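# Scoop dry food from the pouch with the right gripper

## Task

Using the scoop already held in the right gripper, take dry food out of the pouch. At the end the right gripper must hold the scoop raised and level above the table, well away from both the pouch and the table surface, not touching any bowl, with the scoop more than half full of food that has stopped moving. The pouch must end standing upright with all remaining food inside it. Food clamped between the two fingers of a gripper, with only food between them, does not count as in the scoop; if more than a stray piece is held that way, the whole attempt fails. Keep spilled food to a minimum; food leaving the table is treated only as spill, not as a dropped object. Apart from the required scoop hold, nothing that is kept in place only by the robot counts as done. During the final second after the scene settles, neither arm nor hand may touch any movable object (a part, box, cart, lid, drawer and so on) other than the scoop, the pouch and any part of the pouch's film; such contact brings a penalty.

## Robot and tools

Robot: two arms, left_arm and right_arm, each ending in a two-finger gripper. All poses share one scene frame: origin on the table top midway between the arms, +x pointing out across the table, +z up, and left_arm on the +y side. The names left and right refer to the arms, not to image sides. On a gripper, the fingers extend along its own +z axis and close along its own y axis. The reported end_effector_position is the point between the finger pads, roughly 1 cm behind the tips; reported positions can be somewhat wrong, more so at long reach.

Row format (used by both execute_actions and move): one flat list of 16 numbers covering both arms, even if only one moves. Order: left_arm x, y, z, qw, qx, qy, qz, opening, then right_arm x, y, z, qw, qx, qy, qz, opening. x, y, z is an absolute target position for that gripper in metres, scene frame; qw..qz is an absolute target orientation quaternion, w first, scene frame. Opening runs from -1 (closed) to +1 (fully open, 0.094 m). To hold an orientation steady, repeat the same quaternion you sent before rather than copying the drifted one from the latest result. To keep an arm still, resend its last reported pose and desired opening each call.

execute_actions(actions): a list of up to 15 actions; each action is a table of up to 15 rows, each row lasting one control step (1/30 s); if fewer than 15 rows are given, the last row is held for the remaining steps. An empty list simply returns state and images. An action is rejected for both arms if any target lies more than 0.6 m from that gripper's current position along any of the gripper's own axes; if the first action fails this check, or any action is malformed, nothing in the call runs. Each step the commanded pose is clipped to within 70 mm and 16 degrees of the measured pose, so distant targets need several actions; after an action the arm continues only toward its last clipped pose. Position wins over orientation when both cannot be met. Joint friction can leave the hand up to about 31 mm off, and very small commanded moves may do nothing.

move(target, speed, blocking): target is one 16-number row of absolute poses; each gripper travels a straight line there and both paths finish together, lasting 0.5 to 10 s (cut off at 10 s). speed is the path's top speed in m/s, 0.002 to 0.5, default 0.25; rotation is capped at twice that in rad/s. Openings are applied at the start. Moves do not avoid obstacles or the other arm, and grippers may lag, wander or overshoot speed, especially with a nearly straight arm. Faster moves and targets set deeper past a contact press harder. The result adds a move: line with the outcome (done, off_target, moving, held, fault), limits that acted (paced = pose was clipped; held = a check blocked some steps, after which the arm may jump fast), and each gripper's distance from its target. With blocking=false the call returns after 0.5 s while motion continues; check with wait(0), and call wait or stop before sending new rows or moves.

wait(seconds): 0 to 10 s; arms hold their last command, and a running move carries on (the wait ends early if it finishes). stop(): brakes a running move; braking needs room, and fingers keep moving. zoom_image(camera, region): camera is one of cam_head_left, cam_head_right, cam_high, cam_left_wrist, cam_right_wrist; region is [x0, y0, x1, y1] in pixels of that camera's latest 504x504 image, origin top-left, at most 504 by 504. finished_scene(scene): ends the current scene, given its number, irreversibly, after the robot holds its last command; the goal must already be met and stable.

Result lines: a state line per arm with position and quaternion; Hand target lines give the pose the controller is currently driving toward; grip_measured is the measured opening on the command scale (the final Joint positions entry is the opening in metres), possibly off by about 1 mm. To keep hold of something, command an opening about 0.03 below grip_measured (less for a lighter grip); finger force tops out near 50 to 62 N per pad, weaker on parts under about 2 mm thick. A pose unreachable line means the clearance check altered or blocked that arm's command. Joint torques are raw drive outputs with offsets and noise. FAULT lines report arm stops; MOTOR HOT warns from 75 °C, at 90 °C the arm stops for 10 s, and at 100 °C it goes limp and falls. Joint ranges (rad): waist -2.618 to 3.054, shoulder 0 to 3.142, elbow 0 to 3.142, wrist pitch -1.571 to 1.571, wrist yaw -1.571 to 1.571, wrist roll -2.094 to 2.094.

The simulation keeps running while you compose a reply; the robot holds its last command meanwhile. Loose objects may occasionally be nudged by outside pushes.

Avoid: knocking rigid objects off the table (this ends the scene), letting the arms collide or press on each other, dropping the scoop, slamming or shoving hard into things, tipping the pouch over, spilling food, and leaving either hand in contact with movable objects other than the scoop, pouch or film at the end.

Each tool is called after "Request:" in YAML: its name, and indented under it one key for each argument.

## Session

Request:
execute_actions:
  actions: []

Scene clock: 0.00 s.
left_arm: end_effector_position=(+0.3459, +0.3090, +0.4099) grip_measured=+1.000 end_effector_quat_wxyz=(+0.713, -0.025, +0.700, +0.027) | right_arm: end_effector_position=(+0.2790, -0.1656, +0.2817) grip_measured=-0.581 end_effector_quat_wxyz=(+0.774, -0.150, +0.584, +0.192)
Joint positions: left_arm=[ 0.007  1.035  1.055 -0.002  0.003  0.002  0.094] | right_arm=[ 0.654  0.972  0.25   0.997 -0.016 -0.004  0.02 ]
Joint velocities: left_arm=[ 0.017 -0.007 -0.017 -0.037 -0.037  0.022  0.   ] | right_arm=[-0.002 -0.017 -0.007 -0.022 -0.007 -0.022  0.   ]
Joint torques (N m, as the arm reports them, + toward a larger angle): no reading
Motor temperatures (°C, as the motors report them): left_arm=[22 22 22 22 21 23] | right_arm=[25 25 25 24 22 22]
Hand target (left_arm): +0.346, +0.309, +0.410; +0.713, -0.025, +0.700, +0.027
Hand target (right_arm): +0.279, -0.166, +0.282; +0.774, -0.150, +0.584, +0.192

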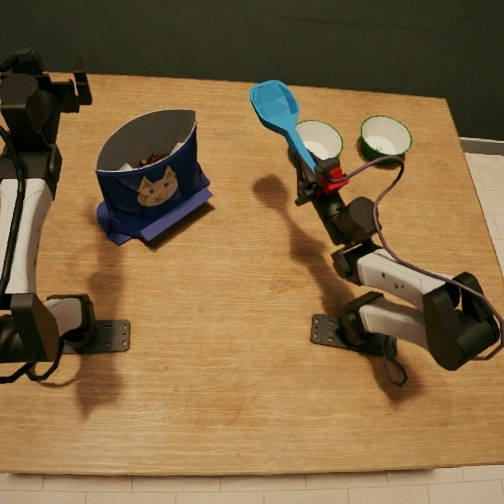

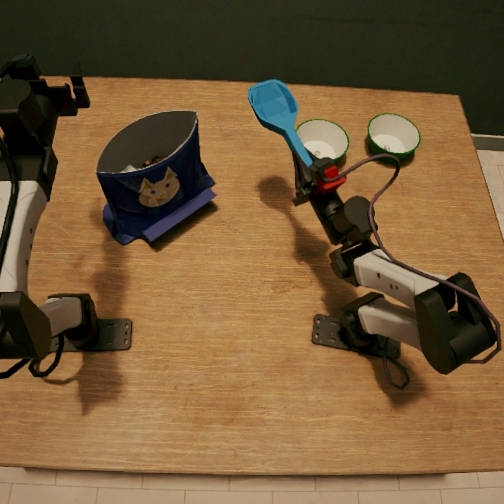

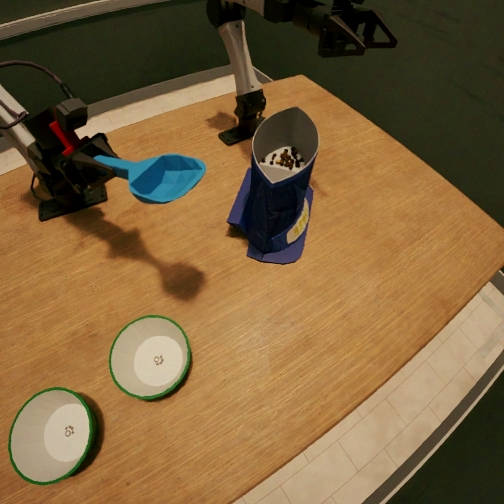

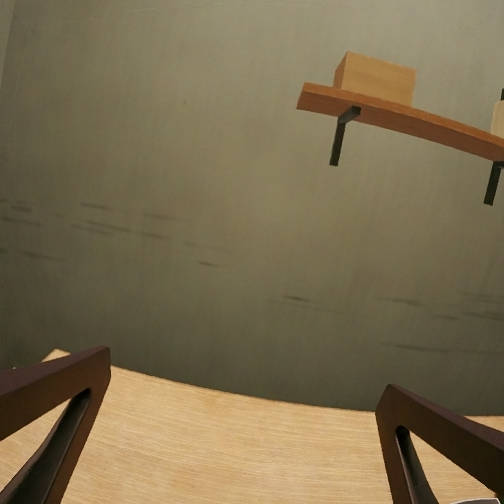

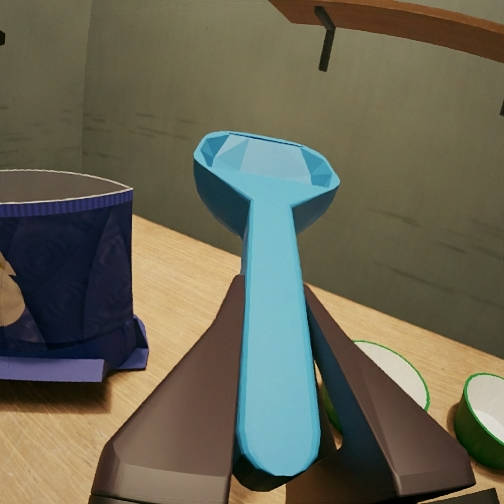

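Request:
move:
  target: [0.2,0.22,0.4,0.25,0.25,0.933,-0.067,1,0.279,-0.1656,0.2817,0.774,-0.15,0.584,0.192,-0.63]

Request:
zoom_image:
  camera: "cam_high"
  region: [60,60,360,300]

Scene clock: 11.90 s.
left_arm: end_effector_position=(+0.2053, +0.2197, +0.4051) grip_measured=+1.000 end_effector_quat_wxyz=(+0.386, +0.228, +0.892, -0.060) | right_arm: end_effector_position=(+0.2790, -0.1656, +0.2817) grip_measured=-0.581 end_effector_quat_wxyz=(+0.774, -0.150, +0.584, +0.192)
Joint positions: left_arm=[-0.175  1.241  2.012 -1.562  0.213  0.307  0.094] | right_arm=[ 0.654  0.972  0.25   0.997 -0.016 -0.004  0.02 ]
Joint velocities: left_arm=[-0.017  0.002 -0.012 -0.037  0.066 -0.022  0.   ] | right_arm=[ 0.002  0.002 -0.007 -0.022 -0.066  0.007  0.   ]
Joint torques (N m, as the arm reports them, + toward a larger angle): left_arm=[-1.25 -3.01  3.17  1.87  0.02 -0.11] | right_arm=[ 0.08 -2.21  8.62  1.88 -0.02  0.03]
Motor temperatures (°C, as the motors report them): left_arm=[22 22 24 26 21 23] | right_arm=[25 25 27 28 22 22]
Hand target (left_arm): +0.200, +0.220, +0.398; +0.374, +0.229, +0.897, -0.059
Hand target (right_arm): +0.279, -0.166, +0.282; +0.774, -0.150, +0.584, +0.192
Off the commanded pose (left_arm): 0.007 m, 17 deg; orientation clipped at the last step of the last action.
Off the commanded pose (right_arm): 0.000 m, 0 deg.
joint sent to its limit (left arm) — the command would take joint 4 (wrist pitch) past its lower limit, so that joint was sent only as far as its limit.
move: off_target (left_arm); limits=paced

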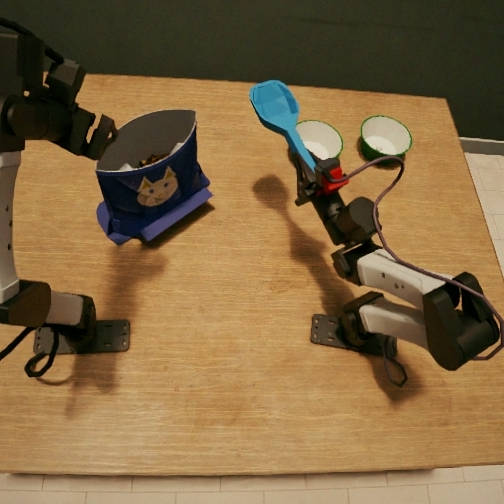

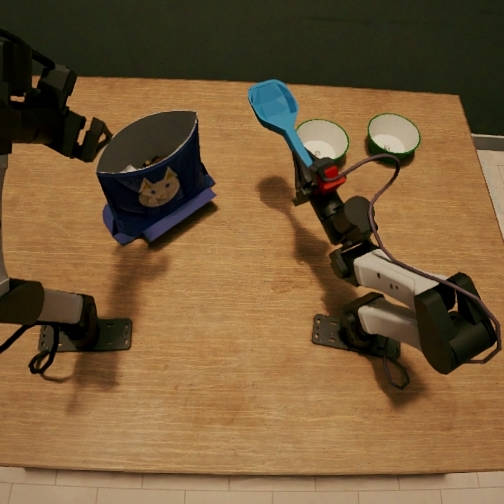

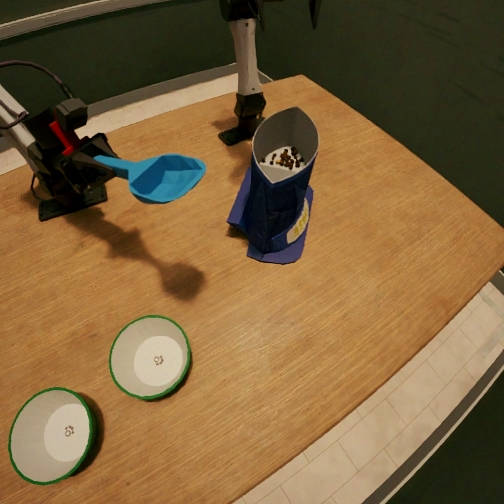

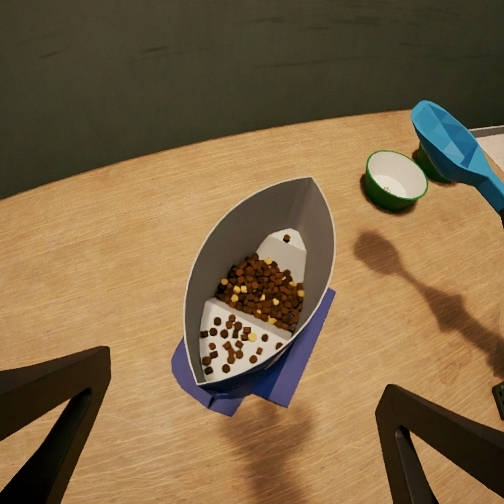

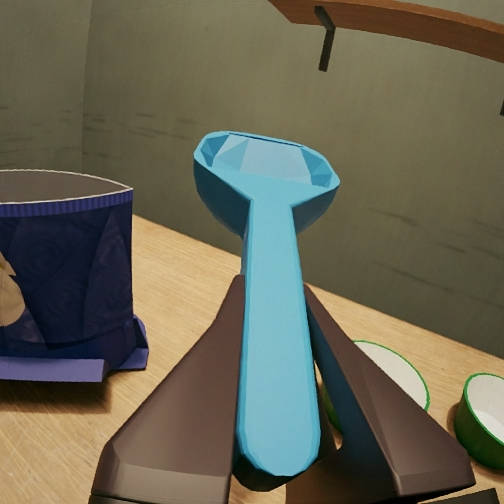

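Region (60, 60, 360, 300) of cam_high's 504x504 image, scaled by 1.680, with more detail than that image has; it fills the top 403 rows of this view, and the rest is white.

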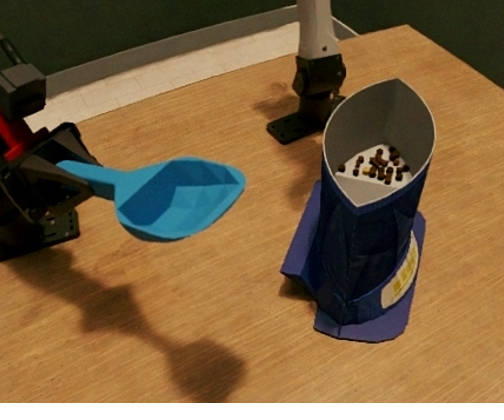

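Request:
move:
  target: [0.16,0.3,0.4,0.386,0.228,0.892,-0.06,1,0.36,0.02,0.4,0.206,-0.779,0.496,0.323,-0.63]

Scene clock: 23.90 s.
left_arm: end_effector_position=(+0.1660, +0.2990, +0.4045) grip_measured=+1.000 end_effector_quat_wxyz=(+0.453, +0.186, +0.871, +0.032) | right_arm: end_effector_position=(+0.3535, +0.0075, +0.4005) grip_measured=-0.581 end_effector_quat_wxyz=(-0.448, +0.650, -0.527, -0.315)
Joint positions: left_arm=[ 0.518  1.035  1.827 -1.563  0.568  0.761  0.094] | right_arm=[ 0.623  2.224  2.869 -1.37  -0.923 -0.891  0.02 ]
Joint velocities: left_arm=[-0.017 -0.022  0.012 -0.022  0.007 -0.066  0.   ] | right_arm=[ 0.007 -0.012 -0.017  0.022  0.007 -0.007  0.001]
Joint torques (N m, as the arm reports them, + toward a larger angle): left_arm=[ 0.34 -1.28  3.01  1.85  0.35 -0.04] | right_arm=[  0.62 -10.26   7.64   1.68  -0.64   0.08]
Motor temperatures (°C, as the motors report them): left_arm=[22 23 24 26 21 23] | right_arm=[25 25 29 29 22 22]
Hand target (left_arm): +0.161, +0.296, +0.399; +0.449, +0.183, +0.874, +0.026
Hand target (right_arm): +0.356, +0.015, +0.400; -0.452, +0.651, -0.518, -0.323
Off the commanded pose (left_arm): 0.008 m, 14 deg.
Off the commanded pose (right_arm): 0.014 m, 32 deg; orientation clipped at the last step of the last action.
elbow stopped short (right arm): the move would have taken joint 3 (elbow) straighter than the controller allows; a more bent joint 3 avoids this.
joint sent to its limit (left arm) — the command would take joint 4 (wrist pitch) past its lower limit, so that joint was sent only as far as its limit.
move: off_target (left_arm, right_arm); limits=paced

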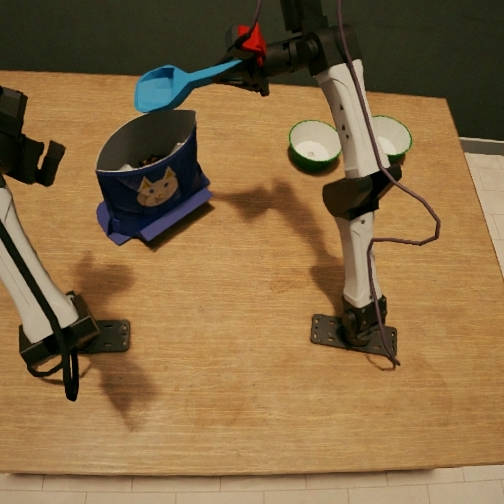

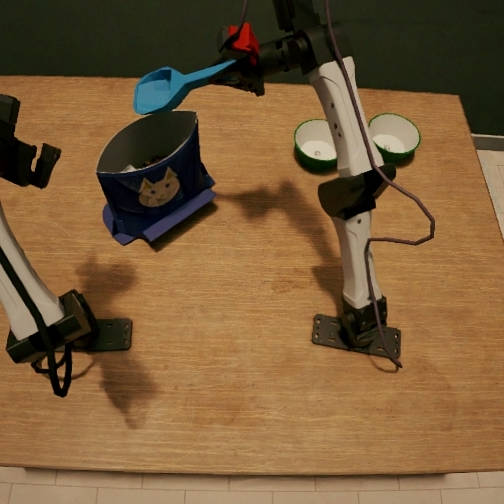

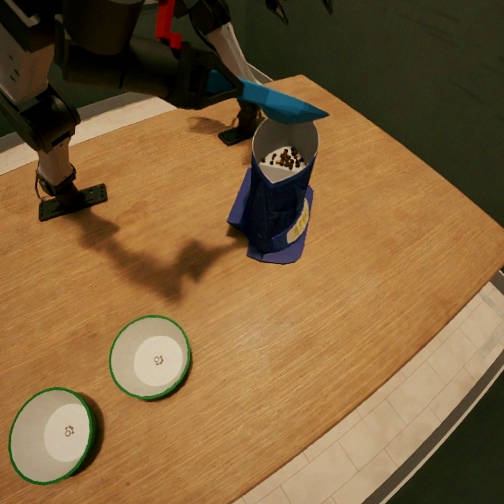

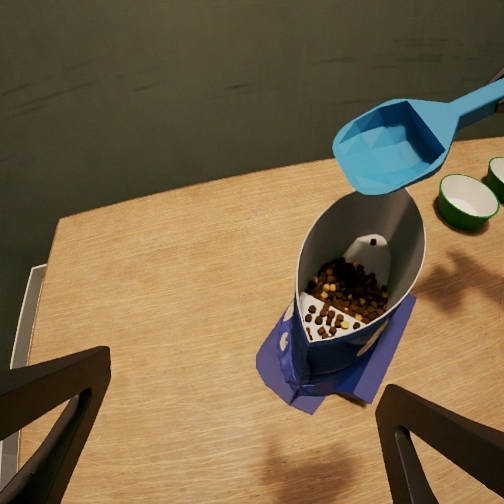

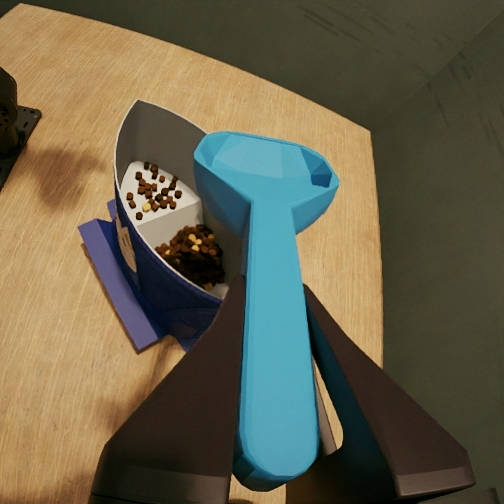

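Request:
move:
  target: [0.19,0.33,0.19,0.509,0.378,0.727,-0.265,1,0.12,-0.15,0.33,0.61,-0.35,0.61,0.35,-0.63]

Scene clock: 29.93 s.
left_arm: end_effector_position=(+0.1953, +0.3336, +0.1950) grip_measured=+1.000 end_effector_quat_wxyz=(+0.505, +0.360, +0.761, -0.189) | right_arm: end_effector_position=(+0.1203, -0.1462, +0.3352) grip_measured=-0.581 end_effector_quat_wxyz=(+0.616, -0.360, +0.609, +0.347)
Joint positions: left_arm=[ 0.894  1.418  1.022 -1.568  1.1    2.09   0.094] | right_arm=[ 0.66   0.322  0.662 -0.341 -0.563 -0.02   0.02 ]
Joint velocities: left_arm=[-0.002 -0.012  0.002 -0.007  0.007 -0.022  0.   ] | right_arm=[-0.017  0.007  0.007 -0.007  0.022  0.022  0.   ]
Joint torques (N m, as the arm reports them, + toward a larger angle): left_arm=[-0.15 -3.92  4.67 -0.69  0.54  0.  ] | right_arm=[0.82 0.41 6.51 1.88 0.09 0.08]
Motor temperatures (°C, as the motors report them): left_arm=[22 22 24 26 21 23] | right_arm=[25 27 29 30 22 22]
Hand target (left_arm): +0.194, +0.332, +0.191; +0.503, +0.353, +0.763, -0.203
Hand target (right_arm): +0.119, -0.147, +0.329; +0.612, -0.357, +0.614, +0.349
Off the commanded pose (left_arm): 0.008 m, 10 deg.
Off the commanded pose (right_arm): 0.006 m, 1 deg.
joint sent to its limit (left arm) — the command would take joint 4 (wrist pitch) past its lower limit and joint 6 (wrist roll) past its upper limit, so those joints were sent only as far as their limits.
move: off_target (left_arm); limits=paced

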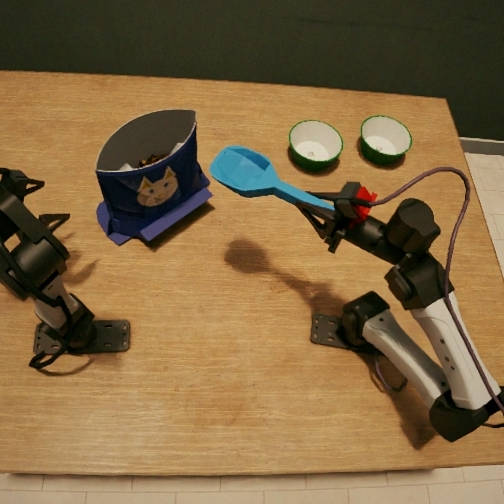

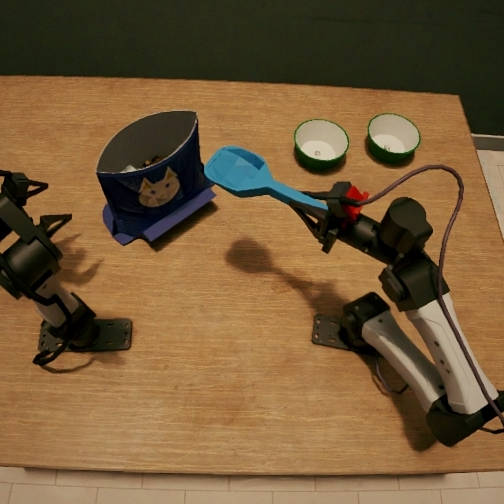

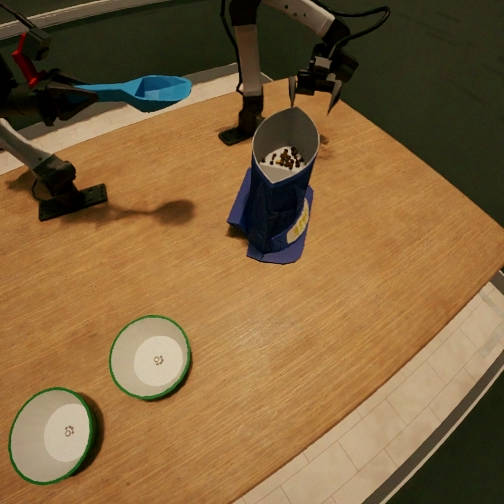

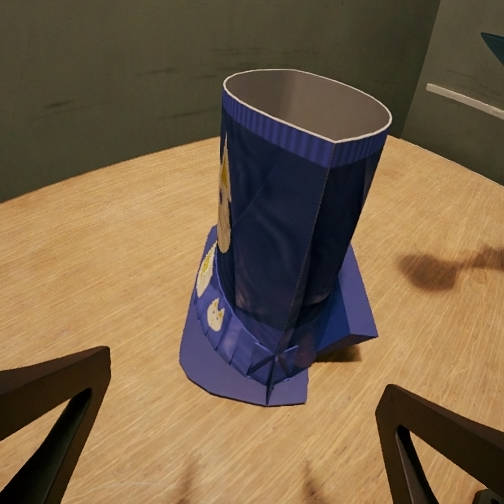

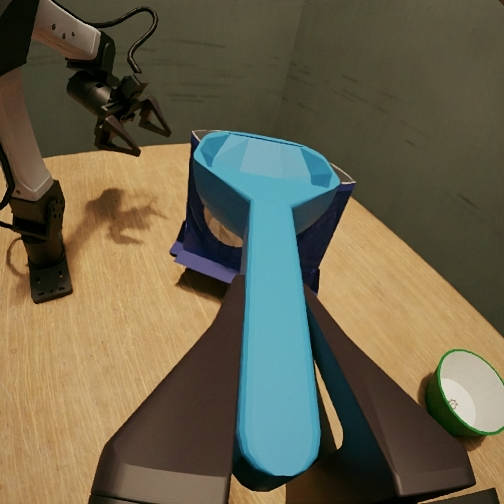

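Request:
move:
  target: [0.27,0.27,0.3,0.082,0.34,0.936,-0.03,0.3,0.12,-0.15,0.33,0.61,-0.35,0.61,0.35,-0.63]

Scene clock: 40.30 s.
left_arm: end_effector_position=(+0.2661, +0.2722, +0.3019) grip_measured=+0.303 end_effector_quat_wxyz=(+0.212, +0.327, +0.921, +0.009) | right_arm: end_effector_position=(+0.1219, -0.1481, +0.3351) grip_measured=-0.581 end_effector_quat_wxyz=(+0.614, -0.354, +0.613, +0.350)
Joint positions: left_arm=[-0.015  1.473  1.87  -1.563  0.143  0.705  0.061] | right_arm=[ 0.631  0.322  0.662 -0.341 -0.587 -0.006  0.02 ]
Joint velocities: left_arm=[ 0.022 -0.002 -0.002 -0.007  0.022 -0.022 -0.   ] | right_arm=[-0.012  0.007 -0.007  0.066 -0.051  0.007 -0.001]
Joint torques (N m, as the arm reports them, + toward a larger angle): left_arm=[-1.29 -4.06  7.28  1.19  0.03 -0.15] | right_arm=[-0.8   0.03  6.41  1.92 -0.17  0.07]
Motor temperatures (°C, as the motors report them): left_arm=[22 23 25 25 21 23] | right_arm=[25 27 29 31 22 22]
Hand target (left_arm): +0.268, +0.271, +0.300; +0.202, +0.328, +0.923, +0.010
Hand target (right_arm): +0.120, -0.150, +0.330; +0.613, -0.352, +0.613, +0.352
Off the commanded pose (left_arm): 0.005 m, 16 deg.
Off the commanded pose (right_arm): 0.006 m, 0 deg.
joint sent to its limit (left arm) — the command would take joint 4 (wrist pitch) past its lower limit, so that joint was sent only as far as its limit.
move: off_target (left_arm); limits=paced

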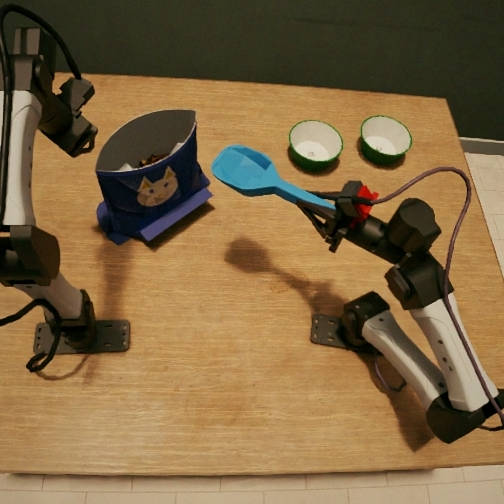

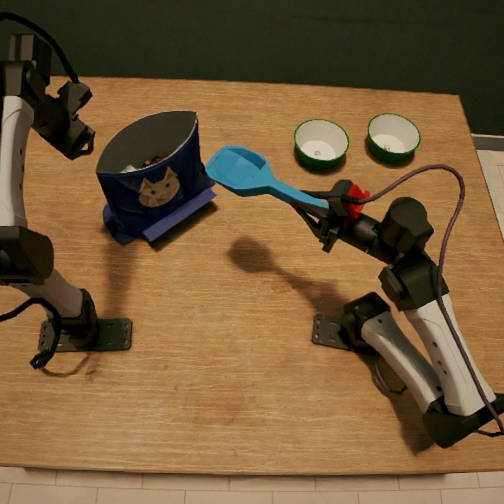

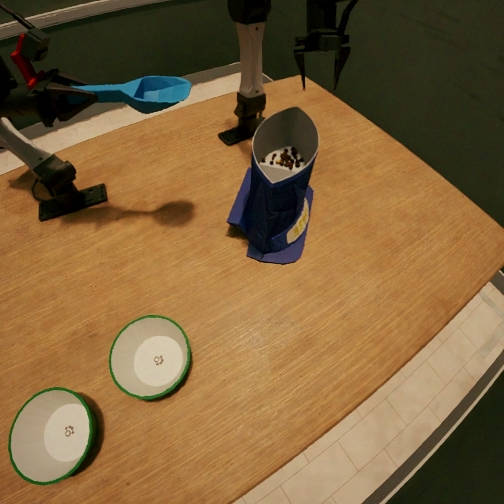

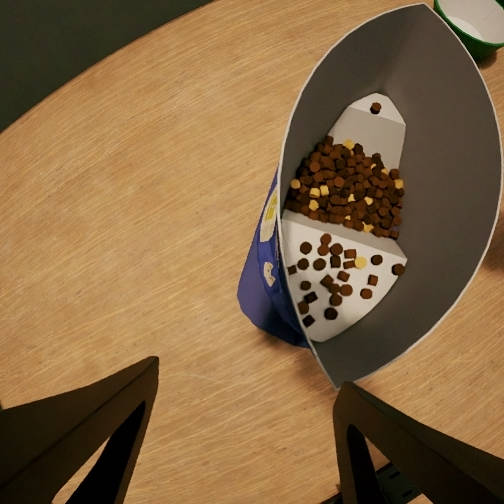

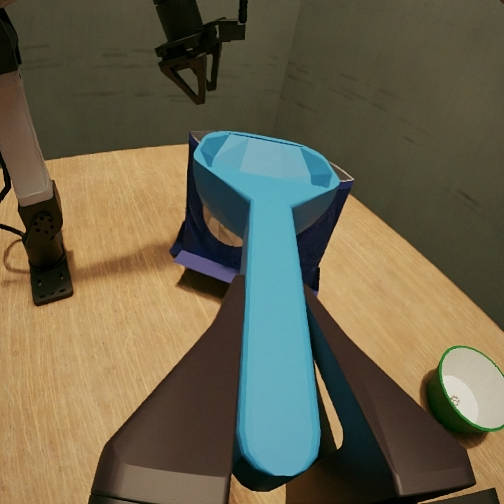

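Wall there runs at about yaw -25.

Request:
move:
  target: [0.29,0.235,0.27,0.17,0.213,0.961,-0.038,0.3,0.12,-0.15,0.33,0.61,-0.35,0.61,0.35,-0.63]

Request:
move:
  target: [0.295,0.235,0.2,0.17,0.213,0.961,-0.038,0.3,0.12,-0.15,0.33,0.61,-0.35,0.61,0.35,-0.63]
  speed: 0.06

Scene clock: 49.77 s.
left_arm: end_effector_position=(+0.2883, +0.2375, +0.2786) grip_measured=+0.303 end_effector_quat_wxyz=(+0.182, +0.213, +0.959, -0.040) | right_arm: end_effector_position=(+0.1217, -0.1480, +0.3351) grip_measured=-0.581 end_effector_quat_wxyz=(+0.614, -0.354, +0.613, +0.351)
Joint positions: left_arm=[-0.134  1.566  1.87  -1.524  0.133  0.347  0.061] | right_arm=[ 0.631  0.322  0.662 -0.341 -0.588 -0.005  0.02 ]
Joint velocities: left_arm=[-0.017  0.012 -0.012  0.051 -0.007 -0.066  0.001] | right_arm=[-0.002  0.022 -0.027 -0.066 -0.022 -0.051 -0.   ]
Joint torques (N m, as the arm reports them, + toward a larger angle): left_arm=[-1.12 -5.92  5.14  1.33 -0.03 -0.13] | right_arm=[-0.91  0.    6.36  1.91 -0.16  0.06]
Motor temperatures (°C, as the motors report them): left_arm=[22 23 26 25 21 23] | right_arm=[25 26 29 32 22 22]
Hand target (left_arm): +0.290, +0.236, +0.270; +0.170, +0.213, +0.961, -0.039
Hand target (right_arm): +0.120, -0.150, +0.330; +0.613, -0.352, +0.613, +0.352
Off the commanded pose (left_arm): 0.009 m, 1 deg.
Off the commanded pose (right_arm): 0.006 m, 0 deg.
move: done

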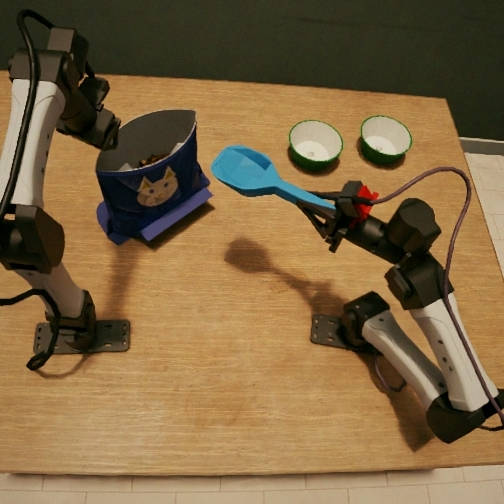

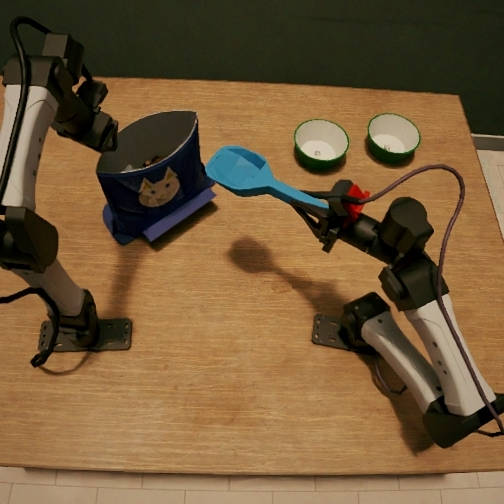

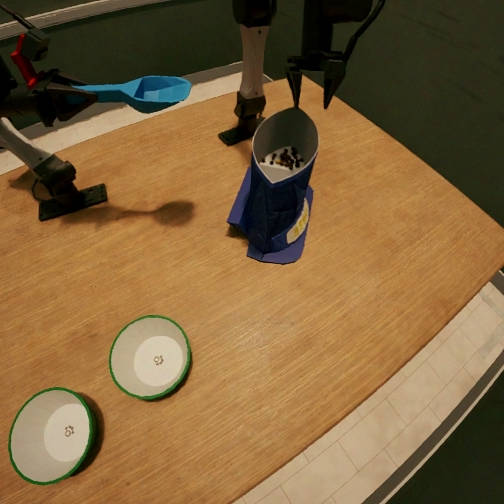

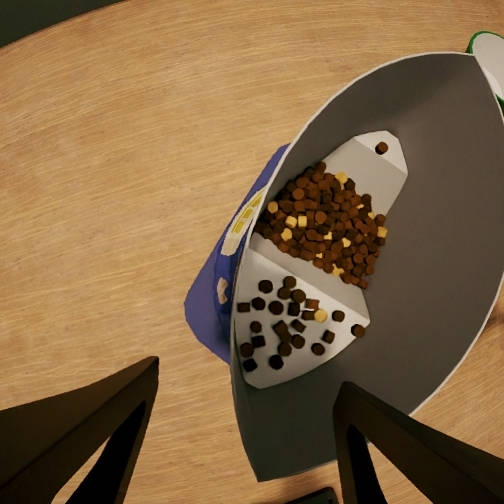

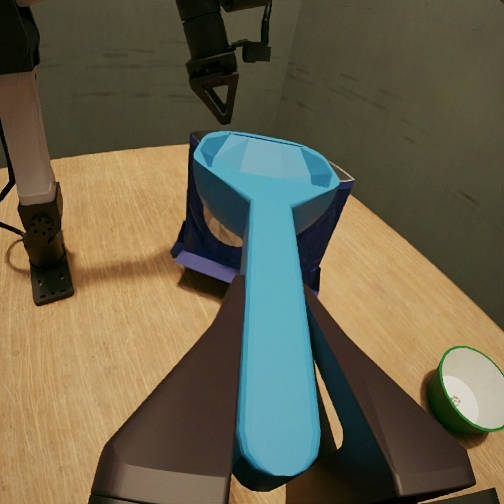

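Scene clock: 51.53 s.
left_arm: end_effector_position=(+0.3007, +0.2367, +0.2031) grip_measured=+0.303 end_effector_quat_wxyz=(+0.172, +0.210, +0.961, -0.042) | right_arm: end_effector_position=(+0.1217, -0.1480, +0.3351) grip_measured=-0.581 end_effector_quat_wxyz=(+0.614, -0.354, +0.613, +0.351)
Joint positions: left_arm=[-0.134  1.516  1.504 -1.227  0.132  0.343  0.061] | right_arm=[ 0.631  0.322  0.662 -0.341 -0.588 -0.005  0.02 ]
Joint velocities: left_arm=[-0.007 -0.002 -0.002  0.066  0.051  0.081  0.   ] | right_arm=[-0.007 -0.002 -0.002 -0.022 -0.022 -0.066  0.001]
Joint torques (N m, as the arm reports them, + toward a larger angle): left_arm=[-1.28 -8.72  5.24  1.21 -0.03 -0.14] | right_arm=[-0.92  0.03  6.34  1.9  -0.17  0.06]
Motor temperatures (°C, as the motors report them): left_arm=[22 24 26 25 21 23] | right_arm=[25 26 30 32 22 22]
Hand target (left_arm): +0.296, +0.235, +0.200; +0.170, +0.213, +0.961, -0.038
Hand target (right_arm): +0.120, -0.150, +0.330; +0.613, -0.352, +0.613, +0.352
Off the commanded pose (left_arm): 0.007 m, 1 deg.
Off the commanded pose (right_arm): 0.006 m, 0 deg.
move: done

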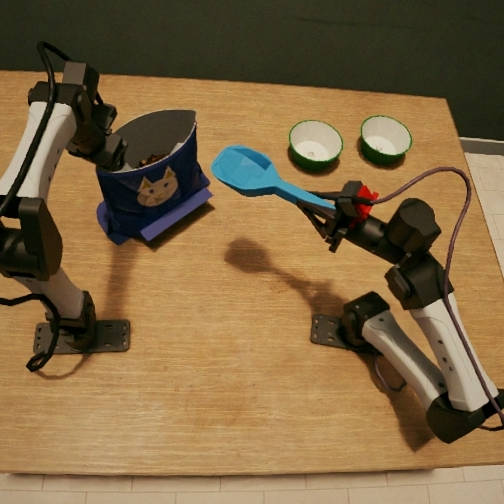

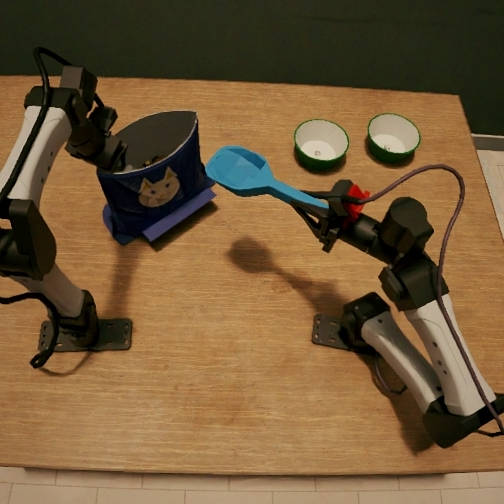

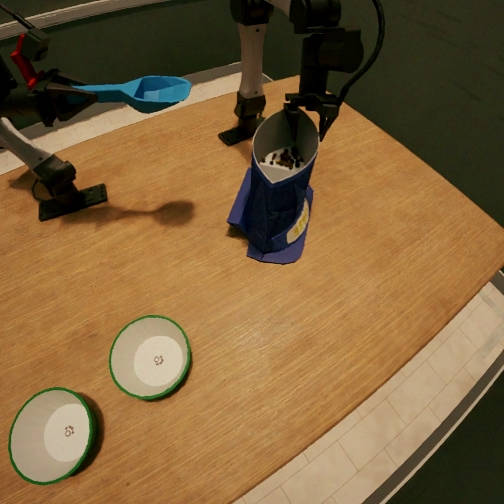

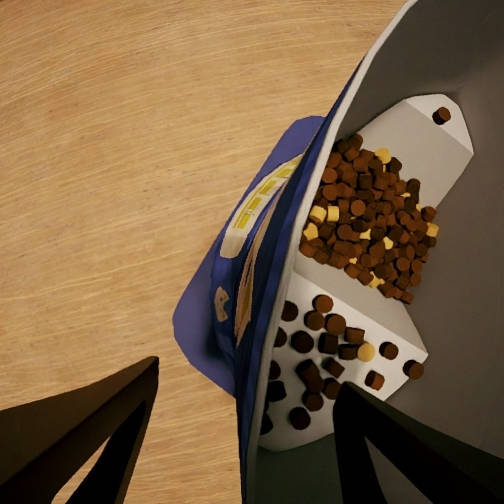

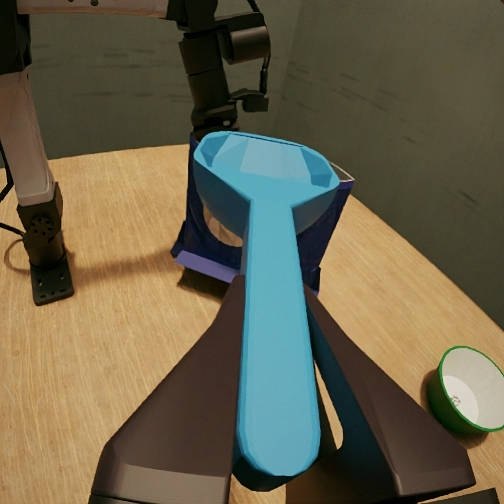

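Request:
move:
  target: [0.295,0.235,0.2,0.17,0.213,0.961,-0.038,-1,0.1,-0.2,0.33,0.66,-0.24,0.66,0.24,-0.63]

Request:
move:
  target: [0.19,0.15,0.225,0.387,0.244,0.863,0.211,-1,0.1,-0.2,0.33,0.66,-0.24,0.66,0.24,-0.63]
  speed: 0.08

Scene clock: 58.57 s.
left_arm: end_effector_position=(+0.3010, +0.2368, +0.2032) grip_measured=-0.970 end_effector_quat_wxyz=(+0.173, +0.209, +0.962, -0.042) | right_arm: end_effector_position=(+0.1041, -0.1950, +0.3215) grip_measured=-0.581 end_effector_quat_wxyz=(+0.640, -0.285, +0.658, +0.276)
Joint positions: left_arm=[-0.134  1.516  1.504 -1.226  0.132  0.34   0.001] | right_arm=[ 0.927  0.106  0.702 -0.625 -0.064 -0.002  0.02 ]
Joint velocities: left_arm=[-0.002  0.002 -0.002 -0.007  0.051 -0.095 -0.001] | right_arm=[ 0.144 -0.022  0.007 -0.022  0.139 -0.037 -0.   ]
Joint torques (N m, as the arm reports them, + toward a larger angle): left_arm=[-1.1  -8.77  4.92  1.25 -0.05 -0.07] | right_arm=[0.84 1.71 8.56 1.99 0.09 0.07]
Motor temperatures (°C, as the motors report them): left_arm=[22 25 26 25 21 23] | right_arm=[25 26 30 33 22 22]
Hand target (left_arm): +0.295, +0.235, +0.200; +0.170, +0.213, +0.961, -0.038
Hand target (right_arm): +0.101, -0.201, +0.329; +0.650, -0.275, +0.652, +0.278
Off the commanded pose (left_arm): 0.007 m, 1 deg.
Off the commanded pose (right_arm): 0.011 m, 7 deg.
move: off_target (right_arm)

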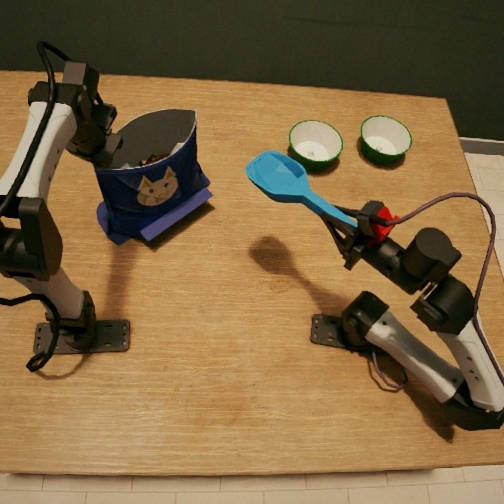

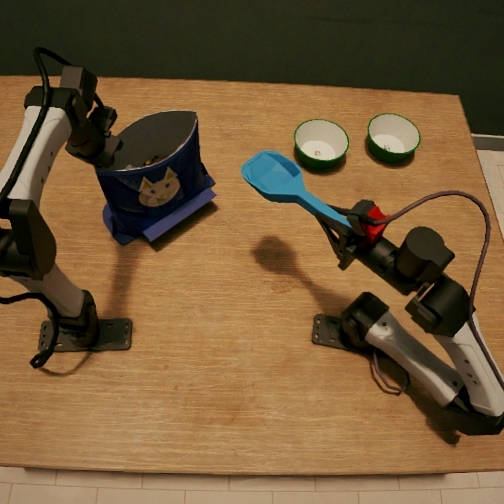

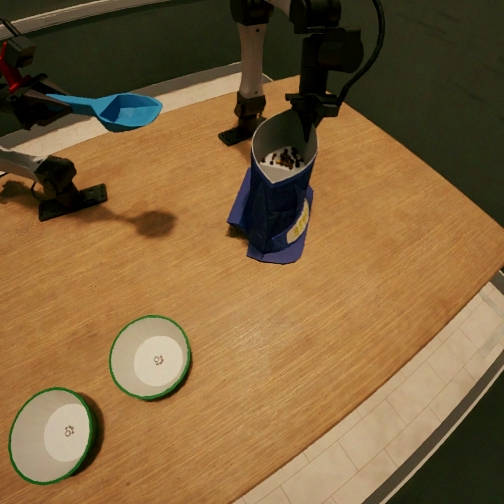

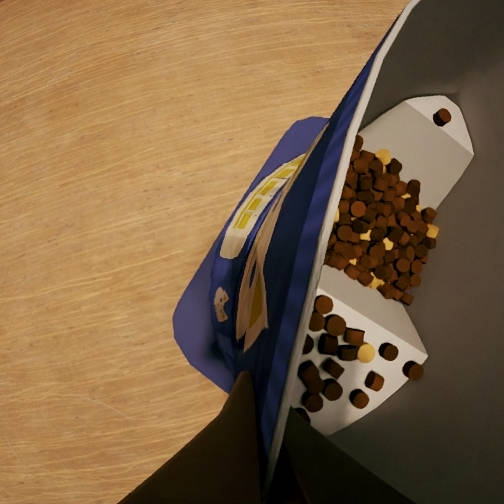

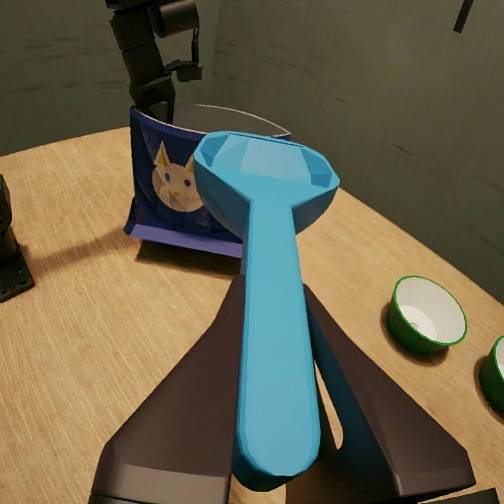

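Scene clock: 63.43 s.
left_arm: end_effector_position=(+0.1840, +0.1536, +0.2081) grip_measured=-0.970 end_effector_quat_wxyz=(+0.350, +0.252, +0.880, +0.197) | right_arm: end_effector_position=(+0.1025, -0.1935, +0.3222) grip_measured=-0.581 end_effector_quat_wxyz=(+0.641, -0.292, +0.654, +0.276)
Joint positions: left_arm=[-1.123  1.143  1.069 -1.205 -0.785 -0.375  0.001] | right_arm=[ 1.521  0.106  0.702 -0.625  0.518  0.001  0.02 ]
Joint velocities: left_arm=[-0.007 -0.007 -0.007 -0.022 -0.037 -0.051 -0.001] | right_arm=[ 0.164  0.007 -0.027  0.007  0.154  0.037  0.   ]
Joint torques (N m, as the arm reports them, + toward a larger angle): left_arm=[-1.6  -3.59  8.28  1.29 -1.21 -0.04] | right_arm=[0.72 2.27 8.65 1.93 0.12 0.05]
Motor temperatures (°C, as the motors report them): left_arm=[22 26 27 25 21 23] | right_arm=[25 26 30 33 22 22]
Hand target (left_arm): +0.190, +0.151, +0.223; +0.384, +0.243, +0.866, +0.208
Hand target (right_arm): +0.103, -0.201, +0.330; +0.648, -0.278, +0.651, +0.280
Off the commanded pose (left_arm): 0.018 m, 5 deg.
Off the commanded pose (right_arm): 0.010 m, 8 deg.
move: off_target (left_arm, right_arm)

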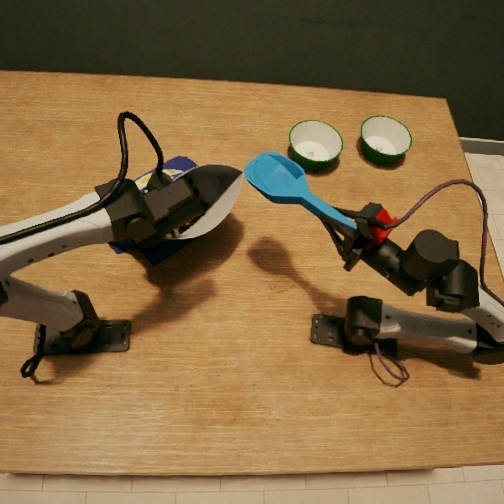

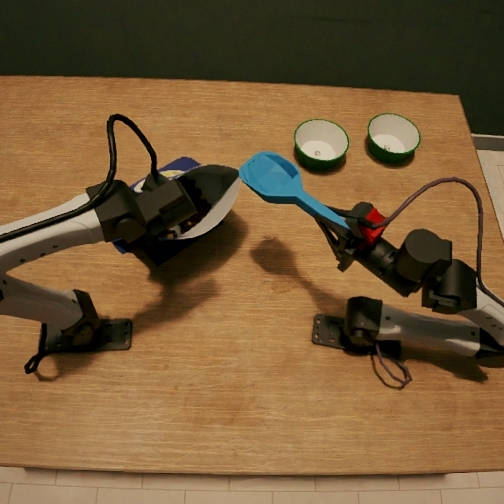

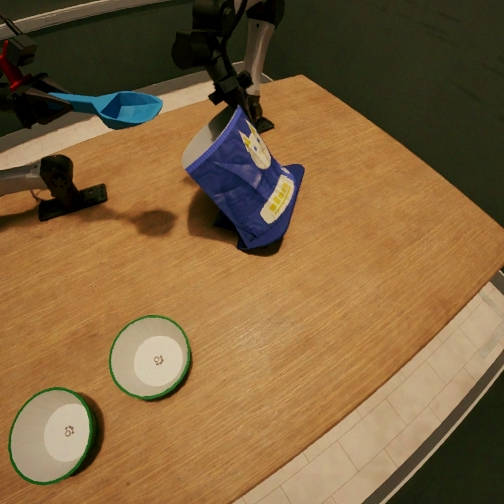

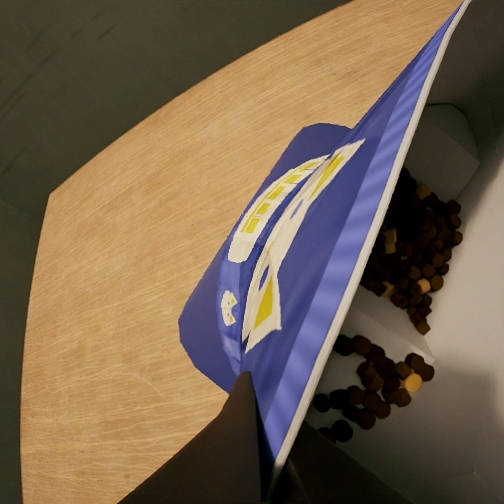

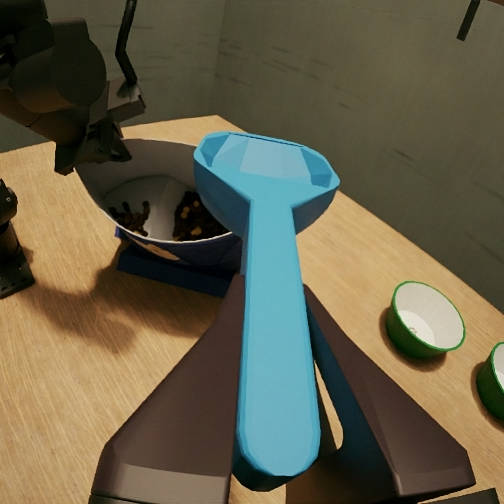

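Request:
move:
  target: [0.155,0.12,0.185,0.48,0.248,0.773,0.328,-1,0.05,-0.13,0.29,0.419,-0.375,0.804,0.195,-0.63]
  speed: 0.08

Scene clock: 71.73 s.
left_arm: end_effector_position=(+0.1583, +0.1296, +0.1932) grip_measured=-0.970 end_effector_quat_wxyz=(+0.463, +0.248, +0.780, +0.340) | right_arm: end_effector_position=(+0.0509, -0.1296, +0.2892) grip_measured=-0.581 end_effector_quat_wxyz=(+0.416, -0.374, +0.804, +0.204)
Joint positions: left_arm=[-1.478  1.457  0.991 -1.525 -1.189 -1.079  0.001] | right_arm=[ 2.032  0.778  1.154 -1.262  0.741  0.711  0.02 ]
Joint velocities: left_arm=[-0.017  0.007  0.002 -0.022 -0.007 -0.037 -0.   ] | right_arm=[-0.007 -0.002  0.002  0.007  0.037  0.051 -0.   ]
Joint torques (N m, as the arm reports them, + toward a larger angle): left_arm=[-2.25 -3.24  4.31 -0.04 -0.72 -0.39] | right_arm=[-0.75  1.53  8.84  1.3   0.36  0.07]
Motor temperatures (°C, as the motors report them): left_arm=[22 25 27 25 22 23] | right_arm=[25 26 31 33 22 22]
Hand target (left_arm): +0.156, +0.120, +0.185; +0.478, +0.248, +0.776, +0.329
Hand target (right_arm): +0.052, -0.130, +0.289; +0.413, -0.372, +0.808, +0.196
Off the commanded pose (left_arm): 0.013 m, 2 deg.
Off the commanded pose (right_arm): 0.001 m, 1 deg.
move: off_target (left_arm)

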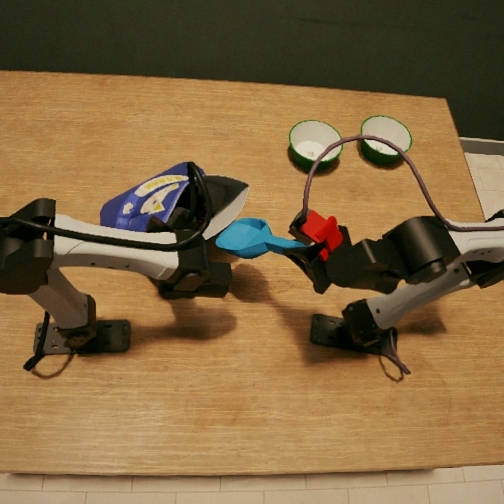

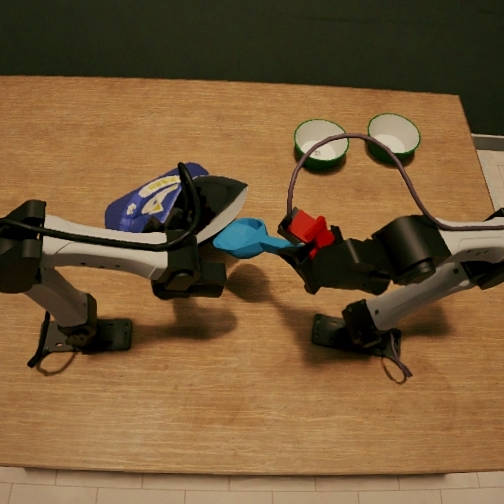

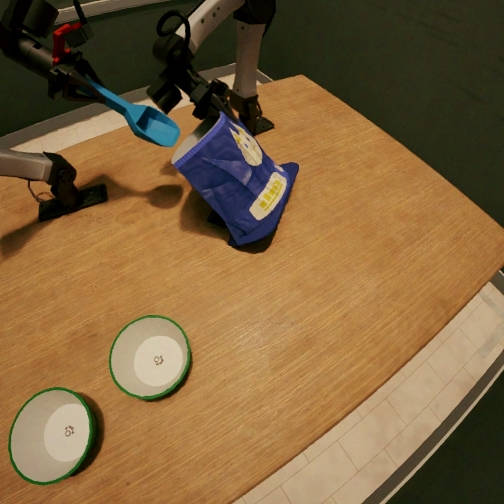

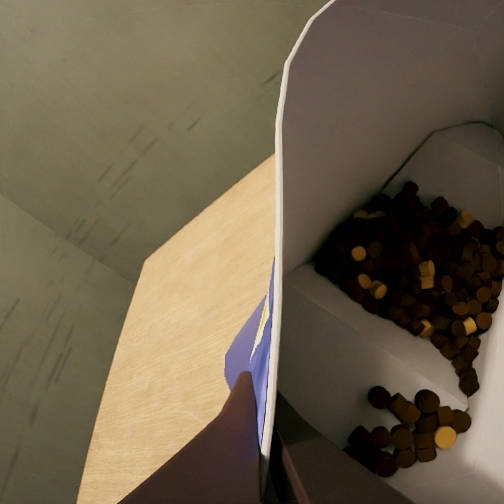

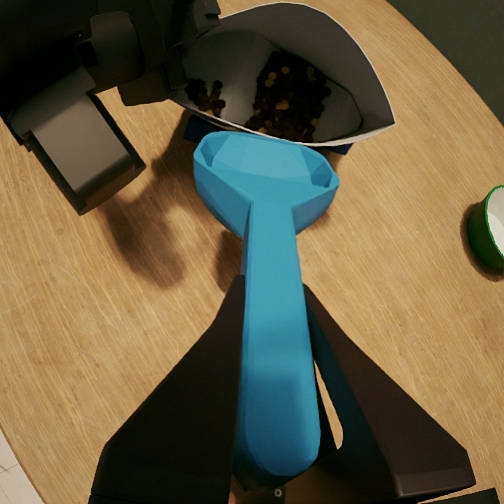

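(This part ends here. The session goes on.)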